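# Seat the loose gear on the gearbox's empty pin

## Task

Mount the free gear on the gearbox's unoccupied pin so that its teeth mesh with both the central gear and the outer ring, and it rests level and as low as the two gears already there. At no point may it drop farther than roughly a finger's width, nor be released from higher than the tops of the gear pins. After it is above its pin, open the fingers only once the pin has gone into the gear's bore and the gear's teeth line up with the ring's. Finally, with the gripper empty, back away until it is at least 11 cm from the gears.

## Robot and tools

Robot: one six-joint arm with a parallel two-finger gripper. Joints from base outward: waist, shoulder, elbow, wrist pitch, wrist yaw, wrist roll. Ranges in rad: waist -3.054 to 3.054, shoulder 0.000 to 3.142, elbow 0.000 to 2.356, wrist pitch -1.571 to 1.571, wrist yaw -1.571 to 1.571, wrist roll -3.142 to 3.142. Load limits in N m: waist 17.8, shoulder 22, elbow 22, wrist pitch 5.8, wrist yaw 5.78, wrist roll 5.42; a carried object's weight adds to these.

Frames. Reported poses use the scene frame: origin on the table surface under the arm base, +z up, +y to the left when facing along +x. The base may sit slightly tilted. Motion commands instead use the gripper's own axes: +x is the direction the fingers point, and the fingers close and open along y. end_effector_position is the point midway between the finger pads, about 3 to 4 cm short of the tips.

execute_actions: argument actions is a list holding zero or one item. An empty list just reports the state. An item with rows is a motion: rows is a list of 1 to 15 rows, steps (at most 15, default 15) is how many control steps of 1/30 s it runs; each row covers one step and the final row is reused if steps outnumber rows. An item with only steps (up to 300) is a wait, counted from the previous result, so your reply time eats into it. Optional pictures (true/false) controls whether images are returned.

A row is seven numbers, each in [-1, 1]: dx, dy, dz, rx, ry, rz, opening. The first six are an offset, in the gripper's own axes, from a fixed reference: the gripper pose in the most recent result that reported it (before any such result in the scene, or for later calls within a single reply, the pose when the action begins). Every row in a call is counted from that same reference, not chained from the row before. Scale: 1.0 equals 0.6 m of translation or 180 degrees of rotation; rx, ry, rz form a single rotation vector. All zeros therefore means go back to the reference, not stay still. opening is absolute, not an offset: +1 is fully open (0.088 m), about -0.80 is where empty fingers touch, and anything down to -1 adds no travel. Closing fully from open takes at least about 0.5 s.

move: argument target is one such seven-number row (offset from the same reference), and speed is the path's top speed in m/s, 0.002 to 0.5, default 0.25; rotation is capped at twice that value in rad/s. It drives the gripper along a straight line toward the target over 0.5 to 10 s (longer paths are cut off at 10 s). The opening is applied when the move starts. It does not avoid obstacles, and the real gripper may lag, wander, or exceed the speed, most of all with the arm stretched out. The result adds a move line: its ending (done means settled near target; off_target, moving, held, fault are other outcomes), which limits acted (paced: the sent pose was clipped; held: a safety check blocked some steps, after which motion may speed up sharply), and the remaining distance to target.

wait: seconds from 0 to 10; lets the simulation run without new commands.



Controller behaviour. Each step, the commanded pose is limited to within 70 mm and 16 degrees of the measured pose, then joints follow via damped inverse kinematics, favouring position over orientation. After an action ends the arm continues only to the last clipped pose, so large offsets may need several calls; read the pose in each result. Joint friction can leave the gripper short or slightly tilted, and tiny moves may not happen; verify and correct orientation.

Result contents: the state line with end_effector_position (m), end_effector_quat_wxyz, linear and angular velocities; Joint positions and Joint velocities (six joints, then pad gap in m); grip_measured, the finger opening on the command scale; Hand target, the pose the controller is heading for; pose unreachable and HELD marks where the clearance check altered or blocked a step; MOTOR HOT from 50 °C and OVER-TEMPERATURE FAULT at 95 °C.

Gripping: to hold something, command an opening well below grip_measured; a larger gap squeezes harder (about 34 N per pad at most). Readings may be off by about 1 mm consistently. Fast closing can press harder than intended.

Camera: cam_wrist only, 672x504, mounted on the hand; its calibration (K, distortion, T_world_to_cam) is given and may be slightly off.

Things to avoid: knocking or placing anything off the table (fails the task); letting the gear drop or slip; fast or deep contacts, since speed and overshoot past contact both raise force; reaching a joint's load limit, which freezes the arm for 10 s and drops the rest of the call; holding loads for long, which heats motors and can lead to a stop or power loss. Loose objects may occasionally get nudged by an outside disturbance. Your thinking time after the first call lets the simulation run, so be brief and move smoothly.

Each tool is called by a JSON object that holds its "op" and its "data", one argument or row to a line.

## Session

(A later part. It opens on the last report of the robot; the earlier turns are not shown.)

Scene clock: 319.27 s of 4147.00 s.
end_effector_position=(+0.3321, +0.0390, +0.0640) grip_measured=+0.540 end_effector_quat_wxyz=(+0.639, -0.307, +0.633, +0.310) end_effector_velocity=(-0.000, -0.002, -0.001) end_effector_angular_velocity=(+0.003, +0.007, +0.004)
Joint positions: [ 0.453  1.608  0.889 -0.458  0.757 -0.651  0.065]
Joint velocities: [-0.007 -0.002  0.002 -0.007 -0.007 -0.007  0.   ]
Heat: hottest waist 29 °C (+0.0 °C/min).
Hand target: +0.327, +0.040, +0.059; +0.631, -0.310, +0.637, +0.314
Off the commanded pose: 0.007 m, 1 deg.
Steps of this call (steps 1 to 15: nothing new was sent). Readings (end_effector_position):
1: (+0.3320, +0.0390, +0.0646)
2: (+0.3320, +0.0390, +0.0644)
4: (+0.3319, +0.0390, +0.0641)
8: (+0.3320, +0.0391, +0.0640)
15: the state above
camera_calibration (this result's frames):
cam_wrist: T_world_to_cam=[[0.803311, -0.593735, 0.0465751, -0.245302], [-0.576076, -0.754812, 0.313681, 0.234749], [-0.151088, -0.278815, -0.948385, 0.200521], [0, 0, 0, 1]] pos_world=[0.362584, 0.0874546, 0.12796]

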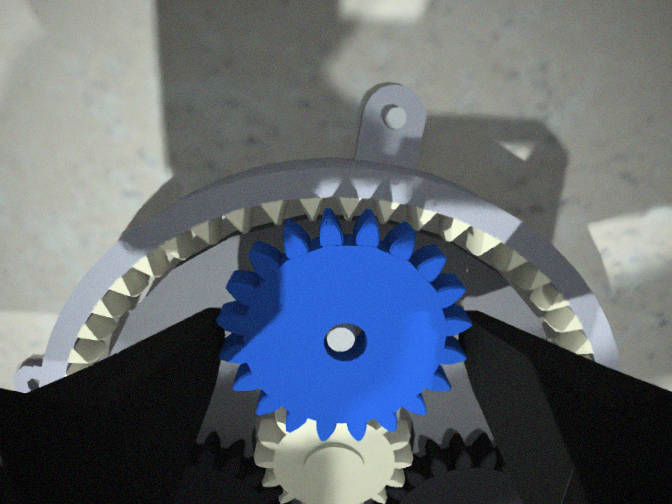

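{"op": "execute_actions", "data": {
  "actions": [
    {"rows": [[0.0080,0.0085,-0.0045,-0.002,0.0047,0.0028,0.28],[0.0084,0.0089,-0.0045,-0.001,0.0047,0.0028,0.28],[0.0088,0.0093,-0.0045,0.0,0.0047,0.0028,0.28],[0.0092,0.0093,-0.0045,0.0,0.0047,0.0028,0.28],[0.0096,0.0093,-0.0045,0.0,0.0047,0.0028,0.28],[0.0100,0.0093,-0.0045,0.0,0.0047,0.0028,0.28],[0.0105,0.0093,-0.0045,0.0,0.0047,0.0028,0.28],[0.0110,0.0093,-0.0045,0.0,0.0047,0.0028,0.28],[0.0115,0.0093,-0.0045,0.0,0.0047,0.0028,0.28],[0.0120,0.0093,-0.0045,0.0,0.0047,0.0028,0.28],[0.0125,0.0093,-0.0045,0.0,0.0047,0.0028,0.28],[0.0130,0.0093,-0.0045,0.0,0.0047,0.0028,0.28],[0.0135,0.0093,-0.0045,0.0,0.0047,0.0028,0.28],[0.0140,0.0093,-0.0045,0.0,0.0047,0.0028,0.28],[0.0145,0.0093,-0.0045,0.0,0.0047,0.0028,0.28]], "steps": 15}
  ],
  "pictures": false
}}

{"op": "wait", "data": {
  "seconds": 0.5
}}

{"op": "zoom_image", "data": {
  "camera": "cam_wrist",
  "region": [270, 180, 430, 370]
}}

Scene clock: 342.00 s of 4147.00 s.
end_effector_position=(+0.3315, +0.0394, +0.0608) grip_measured=+0.540 end_effector_quat_wxyz=(+0.641, -0.304, +0.635, +0.306) end_effector_velocity=(-0.004, -0.001, -0.010) end_effector_angular_velocity=(-0.004, +0.012, -0.009)
Joint positions: [ 0.447  1.615  0.883 -0.44   0.757 -0.647  0.065]
Joint velocities: [-0.022  0.017 -0.017  0.037 -0.007 -0.007 -0.   ]
Heat: hottest waist 29 °C (+0.0 °C/min).
Hand target: +0.326, +0.040, +0.055; +0.633, -0.307, +0.639, +0.311
Off the commanded pose: 0.008 m, 1 deg.
Steps of this call (steps 1 to 667: nothing new was sent; steps 668 to 682: all 15 steps of this action). Readings (end_effector_position):
668: (+0.3309, +0.0393, +0.0629)
669: (+0.3309, +0.0393, +0.0629)
671: (+0.3312, +0.0394, +0.0629)
675: (+0.3316, +0.0396, +0.0627)
682: the state above

Scene clock: 342.50 s of 4147.00 s.
end_effector_position=(+0.3315, +0.0392, +0.0599) grip_measured=+0.540 end_effector_quat_wxyz=(+0.641, -0.304, +0.635, +0.305) end_effector_velocity=(-0.002, -0.000, -0.000) end_effector_angular_velocity=(+0.005, +0.008, -0.004)
Joint positions: [ 0.445  1.616  0.881 -0.435  0.757 -0.648  0.065]
Joint velocities: [-0.002 -0.002 -0.002 -0.007 -0.007  0.007 -0.   ]
Heat: hottest waist 29 °C (+0.0 °C/min).
Hand target: +0.326, +0.040, +0.055; +0.633, -0.307, +0.639, +0.311
Off the commanded pose: 0.007 m, 1 deg.
Steps of this call (steps 1 to 15: nothing new was sent). Readings (end_effector_position):
1: (+0.3315, +0.0393, +0.0605)
2: (+0.3316, +0.0393, +0.0604)
4: (+0.3315, +0.0393, +0.0600)
8: (+0.3314, +0.0393, +0.0600)
15: the state above
camera_calibration (this result's frames):
cam_wrist: T_world_to_cam=[[0.795637, -0.603827, 0.0485217, -0.241672], [-0.585826, -0.74658, 0.31532, 0.238614], [-0.154173, -0.279305, -0.947744, 0.197647], [0, 0, 0, 1]] pos_world=[0.362541, 0.0874208, 0.123806]

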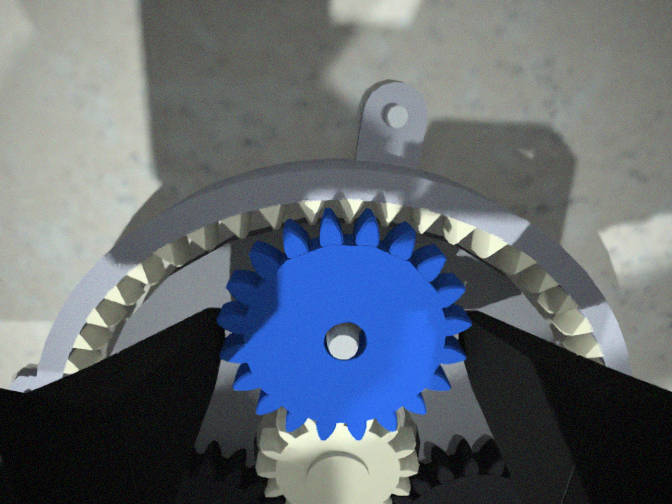

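Region (270, 180, 430, 370) of cam_wrist's 672x504 image, scaled by 2.653, with more detail than that image has; it fills the left 424 columns of this view, and the rest is white.

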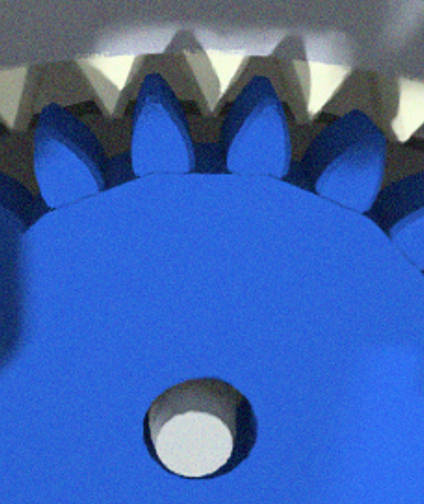

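{"op": "execute_actions", "data": {
  "actions": [
    {"rows": [[0.0078,0.0086,-0.0045,-0.003,0.0047,0.0032,0.28],[0.0083,0.0086,-0.0045,-0.002,0.0047,0.0032,0.28],[0.0088,0.0086,-0.0045,-0.001,0.0047,0.0032,0.28],[0.0093,0.0086,-0.0045,-0.001,0.0047,0.0032,0.28],[0.0098,0.0086,-0.0045,-0.001,0.0047,0.0032,0.28],[0.0103,0.0086,-0.0045,-0.001,0.0047,0.0032,0.28],[0.0108,0.0086,-0.0045,-0.001,0.0047,0.0032,0.28],[0.0113,0.0086,-0.0045,-0.001,0.0047,0.0032,0.28],[0.0118,0.0086,-0.0045,-0.001,0.0047,0.0032,0.28],[0.0123,0.0086,-0.0045,-0.001,0.0047,0.0032,0.28],[0.0128,0.0086,-0.0045,-0.001,0.0047,0.0032,0.28],[0.0134,0.0086,-0.0045,-0.001,0.0047,0.0032,0.28],[0.0140,0.0086,-0.0045,-0.001,0.0047,0.0032,0.28],[0.0146,0.0086,-0.0045,-0.001,0.0047,0.0032,0.28],[0.0152,0.0086,-0.0045,-0.001,0.0047,0.0032,0.28]], "steps": 15}
  ],
  "pictures": false
}}

{"op": "wait", "data": {
  "seconds": 0.5
}}

{"op": "zoom_image", "data": {
  "camera": "cam_wrist",
  "region": [200, 180, 500, 480]
}}

Scene clock: 353.03 s of 4147.00 s.
end_effector_position=(+0.3314, +0.0395, +0.0565) grip_measured=+0.540 end_effector_quat_wxyz=(+0.642, -0.301, +0.637, +0.302) end_effector_velocity=(-0.001, +0.001, -0.011) end_effector_angular_velocity=(+0.010, +0.007, -0.022)
Joint positions: [ 0.437  1.624  0.878 -0.417  0.754 -0.648  0.065]
Joint velocities: [-0.027  0.022 -0.012  0.051 -0.022 -0.007 -0.   ]
Heat: hottest waist 29 °C (+0.0 °C/min).
Hand target: +0.326, +0.040, +0.051; +0.634, -0.304, +0.641, +0.307
Off the commanded pose: 0.008 m, 1 deg.
Steps of this call (steps 1 to 301: nothing new was sent; steps 302 to 316: all 15 steps of this action). Readings (end_effector_position):
302: (+0.3310, +0.0395, +0.0595)
303: (+0.3311, +0.0395, +0.0595)
305: (+0.3312, +0.0394, +0.0594)
309: (+0.3316, +0.0394, +0.0587)
316: the state above

Scene clock: 353.53 s of 4147.00 s.
end_effector_position=(+0.3313, +0.0396, +0.0555) grip_measured=+0.540 end_effector_quat_wxyz=(+0.642, -0.300, +0.637, +0.302) end_effector_velocity=(-0.002, -0.004, -0.001) end_effector_angular_velocity=(-0.012, +0.007, +0.007)
Joint positions: [ 0.435  1.626  0.876 -0.412  0.752 -0.65   0.065]
Joint velocities: [-0.007 -0.002 -0.002 -0.007  0.007 -0.007 -0.   ]
Heat: hottest waist 29 °C (+0.0 °C/min).
Hand target: +0.326, +0.040, +0.051; +0.634, -0.304, +0.641, +0.307
Off the commanded pose: 0.007 m, 1 deg.
Steps of this call (steps 1 to 15: nothing new was sent). Readings (end_effector_position):
1: (+0.3313, +0.0395, +0.0562)
2: (+0.3314, +0.0396, +0.0560)
4: (+0.3313, +0.0395, +0.0557)
8: (+0.3315, +0.0396, +0.0557)
15: the state above
camera_calibration (this result's frames):
cam_wrist: T_world_to_cam=[[0.789457, -0.611953, 0.0476627, -0.238629], [-0.593232, -0.740754, 0.315213, 0.242444], [-0.157589, -0.277122, -0.947823, 0.194585], [0, 0, 0, 1]] pos_world=[0.362877, 0.0874855, 0.119385]

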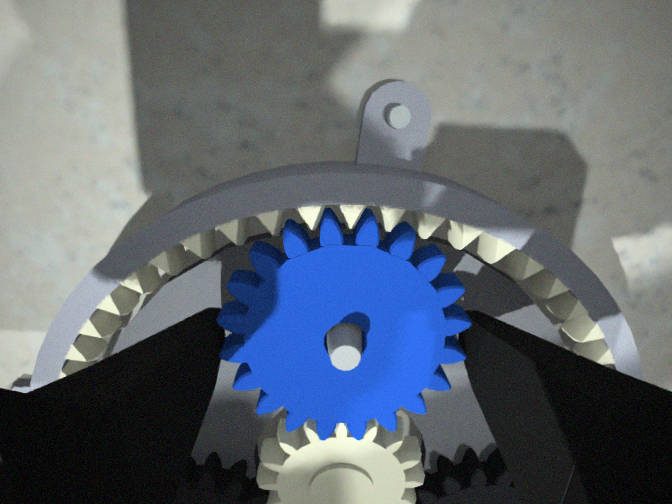

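Region (200, 180, 500, 480) of cam_wrist's 672x504 image, scaled by 1.680, with more detail than that image has.

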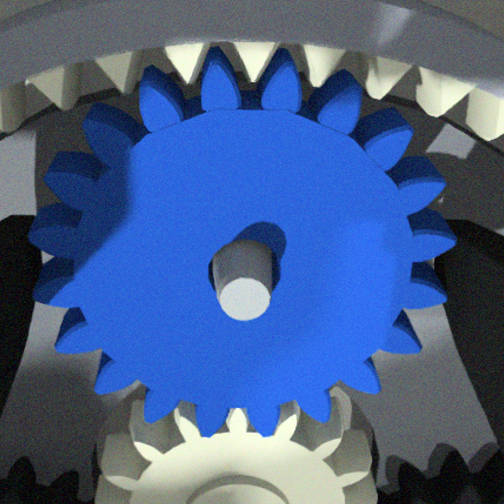

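Smooth. Continue.

{"op": "execute_actions", "data": {
  "actions": [
    {"rows": [[0.0078,0.0082,-0.0045,-0.003,0.0047,0.0030,0.28],[0.0083,0.0082,-0.0045,-0.003,0.0047,0.0030,0.28],[0.0088,0.0082,-0.0045,-0.002,0.0047,0.0030,0.28],[0.0093,0.0082,-0.0045,-0.002,0.0047,0.0030,0.28],[0.0098,0.0082,-0.0045,-0.002,0.0047,0.0030,0.28],[0.0103,0.0082,-0.0045,-0.002,0.0047,0.0030,0.28],[0.0108,0.0082,-0.0045,-0.002,0.0047,0.0030,0.28],[0.0113,0.0082,-0.0045,-0.002,0.0047,0.0030,0.28],[0.0118,0.0082,-0.0045,-0.002,0.0047,0.0030,0.28],[0.0123,0.0082,-0.0045,-0.002,0.0047,0.0030,0.28],[0.0128,0.0082,-0.0045,-0.002,0.0047,0.0030,0.28],[0.0134,0.0082,-0.0045,-0.002,0.0047,0.0030,0.28],[0.0140,0.0082,-0.0045,-0.002,0.0047,0.0030,0.28],[0.0146,0.0082,-0.0045,-0.002,0.0047,0.0030,0.28],[0.0152,0.0082,-0.0045,-0.002,0.0047,0.0030,0.28]], "steps": 15}
  ],
  "pictures": false
}}

{"op": "wait", "data": {
  "seconds": 0.5
}}

{"op": "zoom_image", "data": {
  "camera": "cam_wrist",
  "region": [200, 180, 500, 480]
}}

Scene clock: 366.20 s of 4147.00 s.
end_effector_position=(+0.3314, +0.0398, +0.0525) grip_measured=+0.540 end_effector_quat_wxyz=(+0.643, -0.299, +0.638, +0.300) end_effector_velocity=(-0.003, -0.000, -0.003) end_effector_angular_velocity=(+0.004, +0.000, +0.012)
Joint positions: [ 0.428  1.633  0.873 -0.396  0.751 -0.653  0.065]
Joint velocities: [-0.007 -0.002 -0.017  0.022 -0.007 -0.022 -0.   ]
Heat: hottest waist 29 °C (+0.0 °C/min).
Hand target: +0.326, +0.041, +0.047; +0.635, -0.302, +0.642, +0.305
Off the commanded pose: 0.008 m, 1 deg.
Steps of this call (steps 1 to 365: nothing new was sent; steps 366 to 380: all 15 steps of this action). Readings (end_effector_position):
366: (+0.3309, +0.0399, +0.0548)
367: (+0.3309, +0.0399, +0.0548)
369: (+0.3309, +0.0399, +0.0548)
373: (+0.3314, +0.0398, +0.0542)
380: the state above

Scene clock: 366.70 s of 4147.00 s.
end_effector_position=(+0.3316, +0.0401, +0.0523) grip_measured=+0.540 end_effector_quat_wxyz=(+0.644, -0.299, +0.637, +0.300) end_effector_velocity=(-0.003, +0.004, -0.000) end_effector_angular_velocity=(+0.033, +0.014, +0.011)
Joint positions: [ 0.428  1.633  0.872 -0.391  0.75  -0.656  0.065]
Joint velocities: [-0.002 -0.002 -0.002 -0.007 -0.037 -0.007  0.   ]
Heat: hottest waist 29 °C (+0.0 °C/min).
Hand target: +0.326, +0.041, +0.047; +0.635, -0.302, +0.642, +0.305
Off the commanded pose: 0.008 m, 1 deg.
Steps of this call (steps 1 to 15: nothing new was sent). Readings (end_effector_position):
1: (+0.3314, +0.0398, +0.0524)
2: (+0.3316, +0.0399, +0.0524)
4: (+0.3315, +0.0400, +0.0523)
8: (+0.3316, +0.0401, +0.0523)
15: the state above
camera_calibration (this result's frames):
cam_wrist: T_world_to_cam=[[0.785918, -0.616306, 0.0499951, -0.237227], [-0.598249, -0.737466, 0.313435, 0.245617], [-0.156302, -0.276244, -0.948293, 0.19131], [0, 0, 0, 1]] pos_world=[0.363283, 0.0877779, 0.116293]

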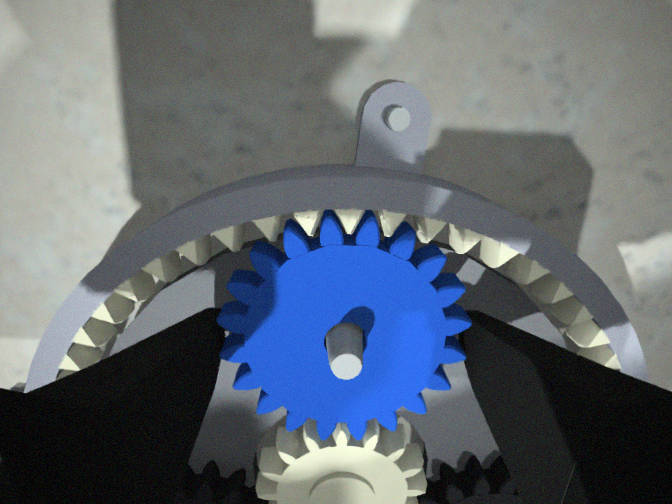

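Region (200, 180, 500, 480) of cam_wrist's 672x504 image, scaled by 1.680, with more detail than that image has.

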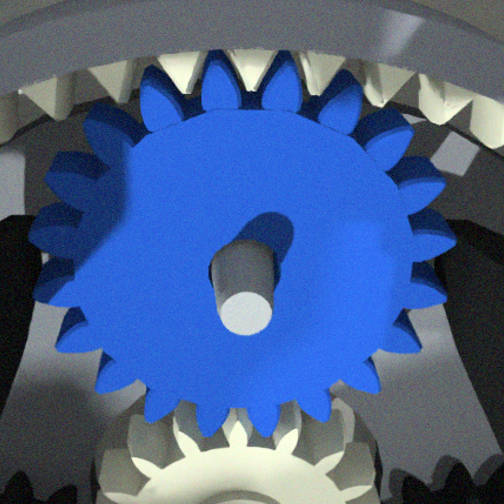

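{"op": "execute_actions", "data": {
  "actions": [
    {"rows": [[0.006,0.006,-0.003,-0.002,0.003,0.002,0.30],[0.004,0.004,-0.002,-0.001,0.002,0.001,0.34],[0.002,0.002,-0.001,0,0.001,0.001,0.38],[0.001,0.001,0,0,0,0,0.42],[0,0,0,0,0,0,0.46],[0,0,0,0,0,0,0.50],[0,0,0,0,0,0,0.53],[0,0,0,0,0,0,0.56],[0,0,0,0,0,0,0.59],[0,0,0,0,0,0,0.62],[0,0,0,0,0,0,0.66],[0,0,0,0,0,0,0.70],[0,0,0,0,0,0,0.74],[0,0,0,0,0,0,0.78],[0,0,0,0,0,0,0.80]], "steps": 15}
  ],
  "pictures": false
}}

{"op": "wait", "data": {
  "seconds": 0.4
}}

{"op": "zoom_image", "data": {
  "camera": "cam_wrist",
  "region": [200, 180, 500, 480]
}}

Scene clock: 375.13 s of 4147.00 s.
end_effector_position=(+0.3314, +0.0401, +0.0520) grip_measured=+0.702 end_effector_quat_wxyz=(+0.644, -0.300, +0.637, +0.300) end_effector_velocity=(+0.000, -0.001, +0.001) end_effector_angular_velocity=(-0.006, -0.001, +0.011)
Joint positions: [ 0.428  1.634  0.871 -0.39   0.75  -0.656  0.073]
Joint velocities: [ 0.002 -0.002  0.002 -0.007  0.007 -0.007  0.049]
Heat: hottest waist 29 °C (+0.0 °C/min).
Hand target: +0.332, +0.040, +0.052; +0.644, -0.299, +0.637, +0.300
Off the commanded pose: 0.000 m, 0 deg.
Steps of this call (steps 1 to 238: nothing new was sent; steps 239 to 253: all 15 steps of this action). Readings (end_effector_position):
239: (+0.3314, +0.0402, +0.0520)
240: (+0.3314, +0.0402, +0.0520)
242: (+0.3314, +0.0402, +0.0520)
246: (+0.3314, +0.0401, +0.0520)
253: the state above

Scene clock: 375.53 s of 4147.00 s.
end_effector_position=(+0.3314, +0.0401, +0.0520) grip_measured=+0.797 end_effector_quat_wxyz=(+0.644, -0.300, +0.637, +0.300) end_effector_velocity=(-0.002, -0.002, -0.000) end_effector_angular_velocity=(-0.010, +0.005, +0.025)
Joint positions: [ 0.428  1.634  0.871 -0.39   0.75  -0.656  0.078]
Joint velocities: [-0.002 -0.002 -0.002 -0.007  0.007 -0.022  0.001]
Heat: hottest waist 29 °C (+0.0 °C/min).
Hand target: +0.332, +0.040, +0.052; +0.644, -0.299, +0.637, +0.300
Off the commanded pose: 0.000 m, 0 deg.
Steps of this call (steps 1 to 12: nothing new was sent). Readings (end_effector_position):
1: (+0.3314, +0.0401, +0.0520)
2: (+0.3314, +0.0401, +0.0520)
4: (+0.3314, +0.0401, +0.0520)
8: (+0.3314, +0.0401, +0.0520)
12: the state above
camera_calibration (this result's frames):
cam_wrist: T_world_to_cam=[[0.786409, -0.615672, 0.0500896, -0.237211], [-0.597565, -0.737722, 0.314139, 0.245322], [-0.156454, -0.276973, -0.948055, 0.191048], [0, 0, 0, 1]] pos_world=[0.363031, 0.0878508, 0.115941]

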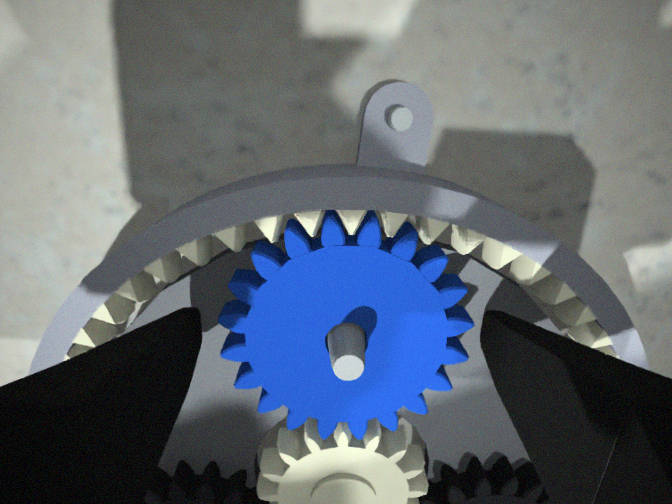

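Region (200, 180, 500, 480) of cam_wrist's 672x504 image, scaled by 1.680, with more detail than that image has.

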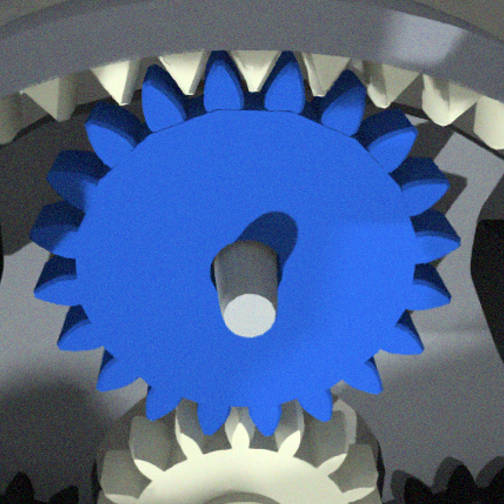

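{"op": "move", "data": {
  "target": [-0.04, -0.010, 0.005, 0, 0, 0, 0.80],
  "speed": 0.04
}}

{"op": "move", "data": {
  "target": [-0.21, 0, 0.03, 0, 0, 0, 0.80],
  "speed": 0.15
}}

Scene clock: 381.67 s of 4147.00 s.
end_effector_position=(+0.3334, +0.0403, +0.0723) grip_measured=+0.800 end_effector_quat_wxyz=(+0.638, -0.301, +0.639, +0.306) end_effector_velocity=(-0.006, -0.005, +0.001) end_effector_angular_velocity=(-0.015, +0.021, +0.042)
Joint positions: [ 0.475  1.606  0.918 -0.523  0.764 -0.597  0.078]
Joint velocities: [-0.002 -0.007 -0.002 -0.037  0.007 -0.022 -0.   ]
Heat: hottest waist 29 °C (+0.0 °C/min).
Hand target: +0.338, +0.038, +0.076; +0.644, -0.299, +0.637, +0.300
Off the commanded pose: 0.006 m, 1 deg.
move: done
camera_calibration (this result's frames):
cam_wrist: T_world_to_cam=[[0.79466, -0.605771, 0.0394705, -0.242058], [-0.584215, -0.745474, 0.320876, 0.235656], [-0.164953, -0.278046, -0.946298, 0.213398], [0, 0, 0, 1]] pos_world=[0.365228, 0.0883779, 0.135876]

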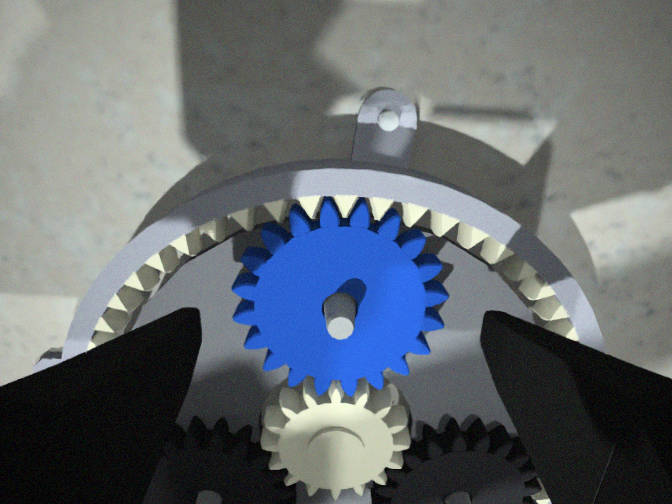

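Scene clock: 383.03 s of 4147.00 s.
end_effector_position=(+0.3446, +0.0511, +0.1976) grip_measured=+0.800 end_effector_quat_wxyz=(+0.639, -0.298, +0.638, +0.309) end_effector_velocity=(-0.002, -0.004, +0.001) end_effector_angular_velocity=(-0.008, +0.019, +0.026)
Joint positions: [ 0.811  1.59   1.27  -1.225  0.822 -0.128  0.078]
Joint velocities: [-0.002  0.002  0.012 -0.037 -0.007 -0.007 -0.   ]
Heat: hottest waist 29 °C (+0.0 °C/min).
Hand target: +0.346, +0.053, +0.198; +0.639, -0.300, +0.638, +0.307
Off the commanded pose: 0.003 m, 0 deg.
move: done
camera_calibration (this result's frames):
cam_wrist: T_world_to_cam=[[0.793759, -0.607271, 0.0341886, -0.247915], [-0.585239, -0.747235, 0.314858, 0.211692], [-0.165657, -0.26993, -0.948523, 0.337164], [0, 0, 0, 1]] pos_world=[0.376529, 0.0986428, 0.261631]

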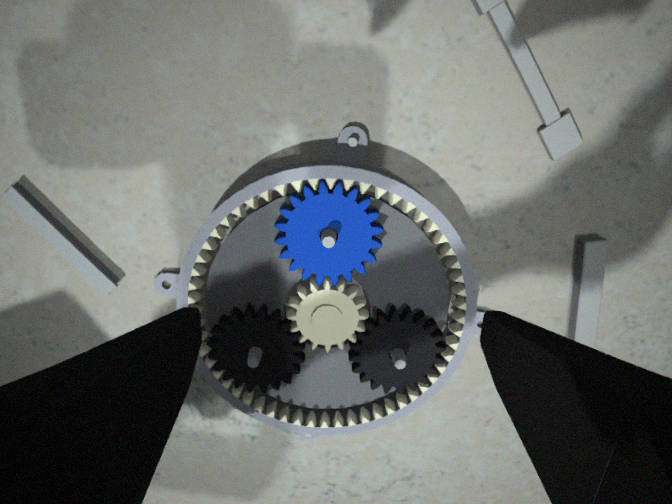

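{"op": "zoom_image", "data": {
  "camera": "cam_wrist",
  "region": [190, 160, 470, 440]
}}

Region (190, 160, 470, 440) of cam_wrist's 672x504 image, scaled by 1.800, with more detail than that image has.

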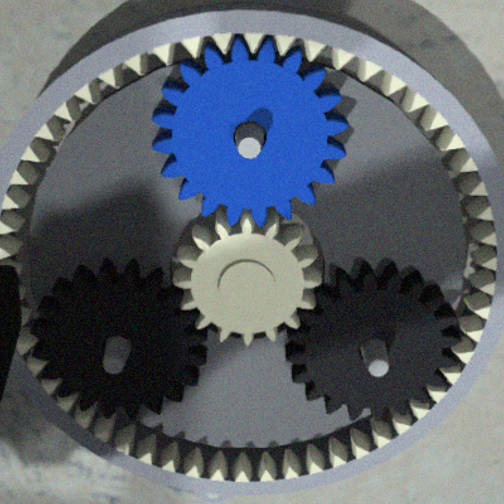

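{"op": "finished_scene", "data": {
  "scene": 2
}}

The scene is finished: the task was done.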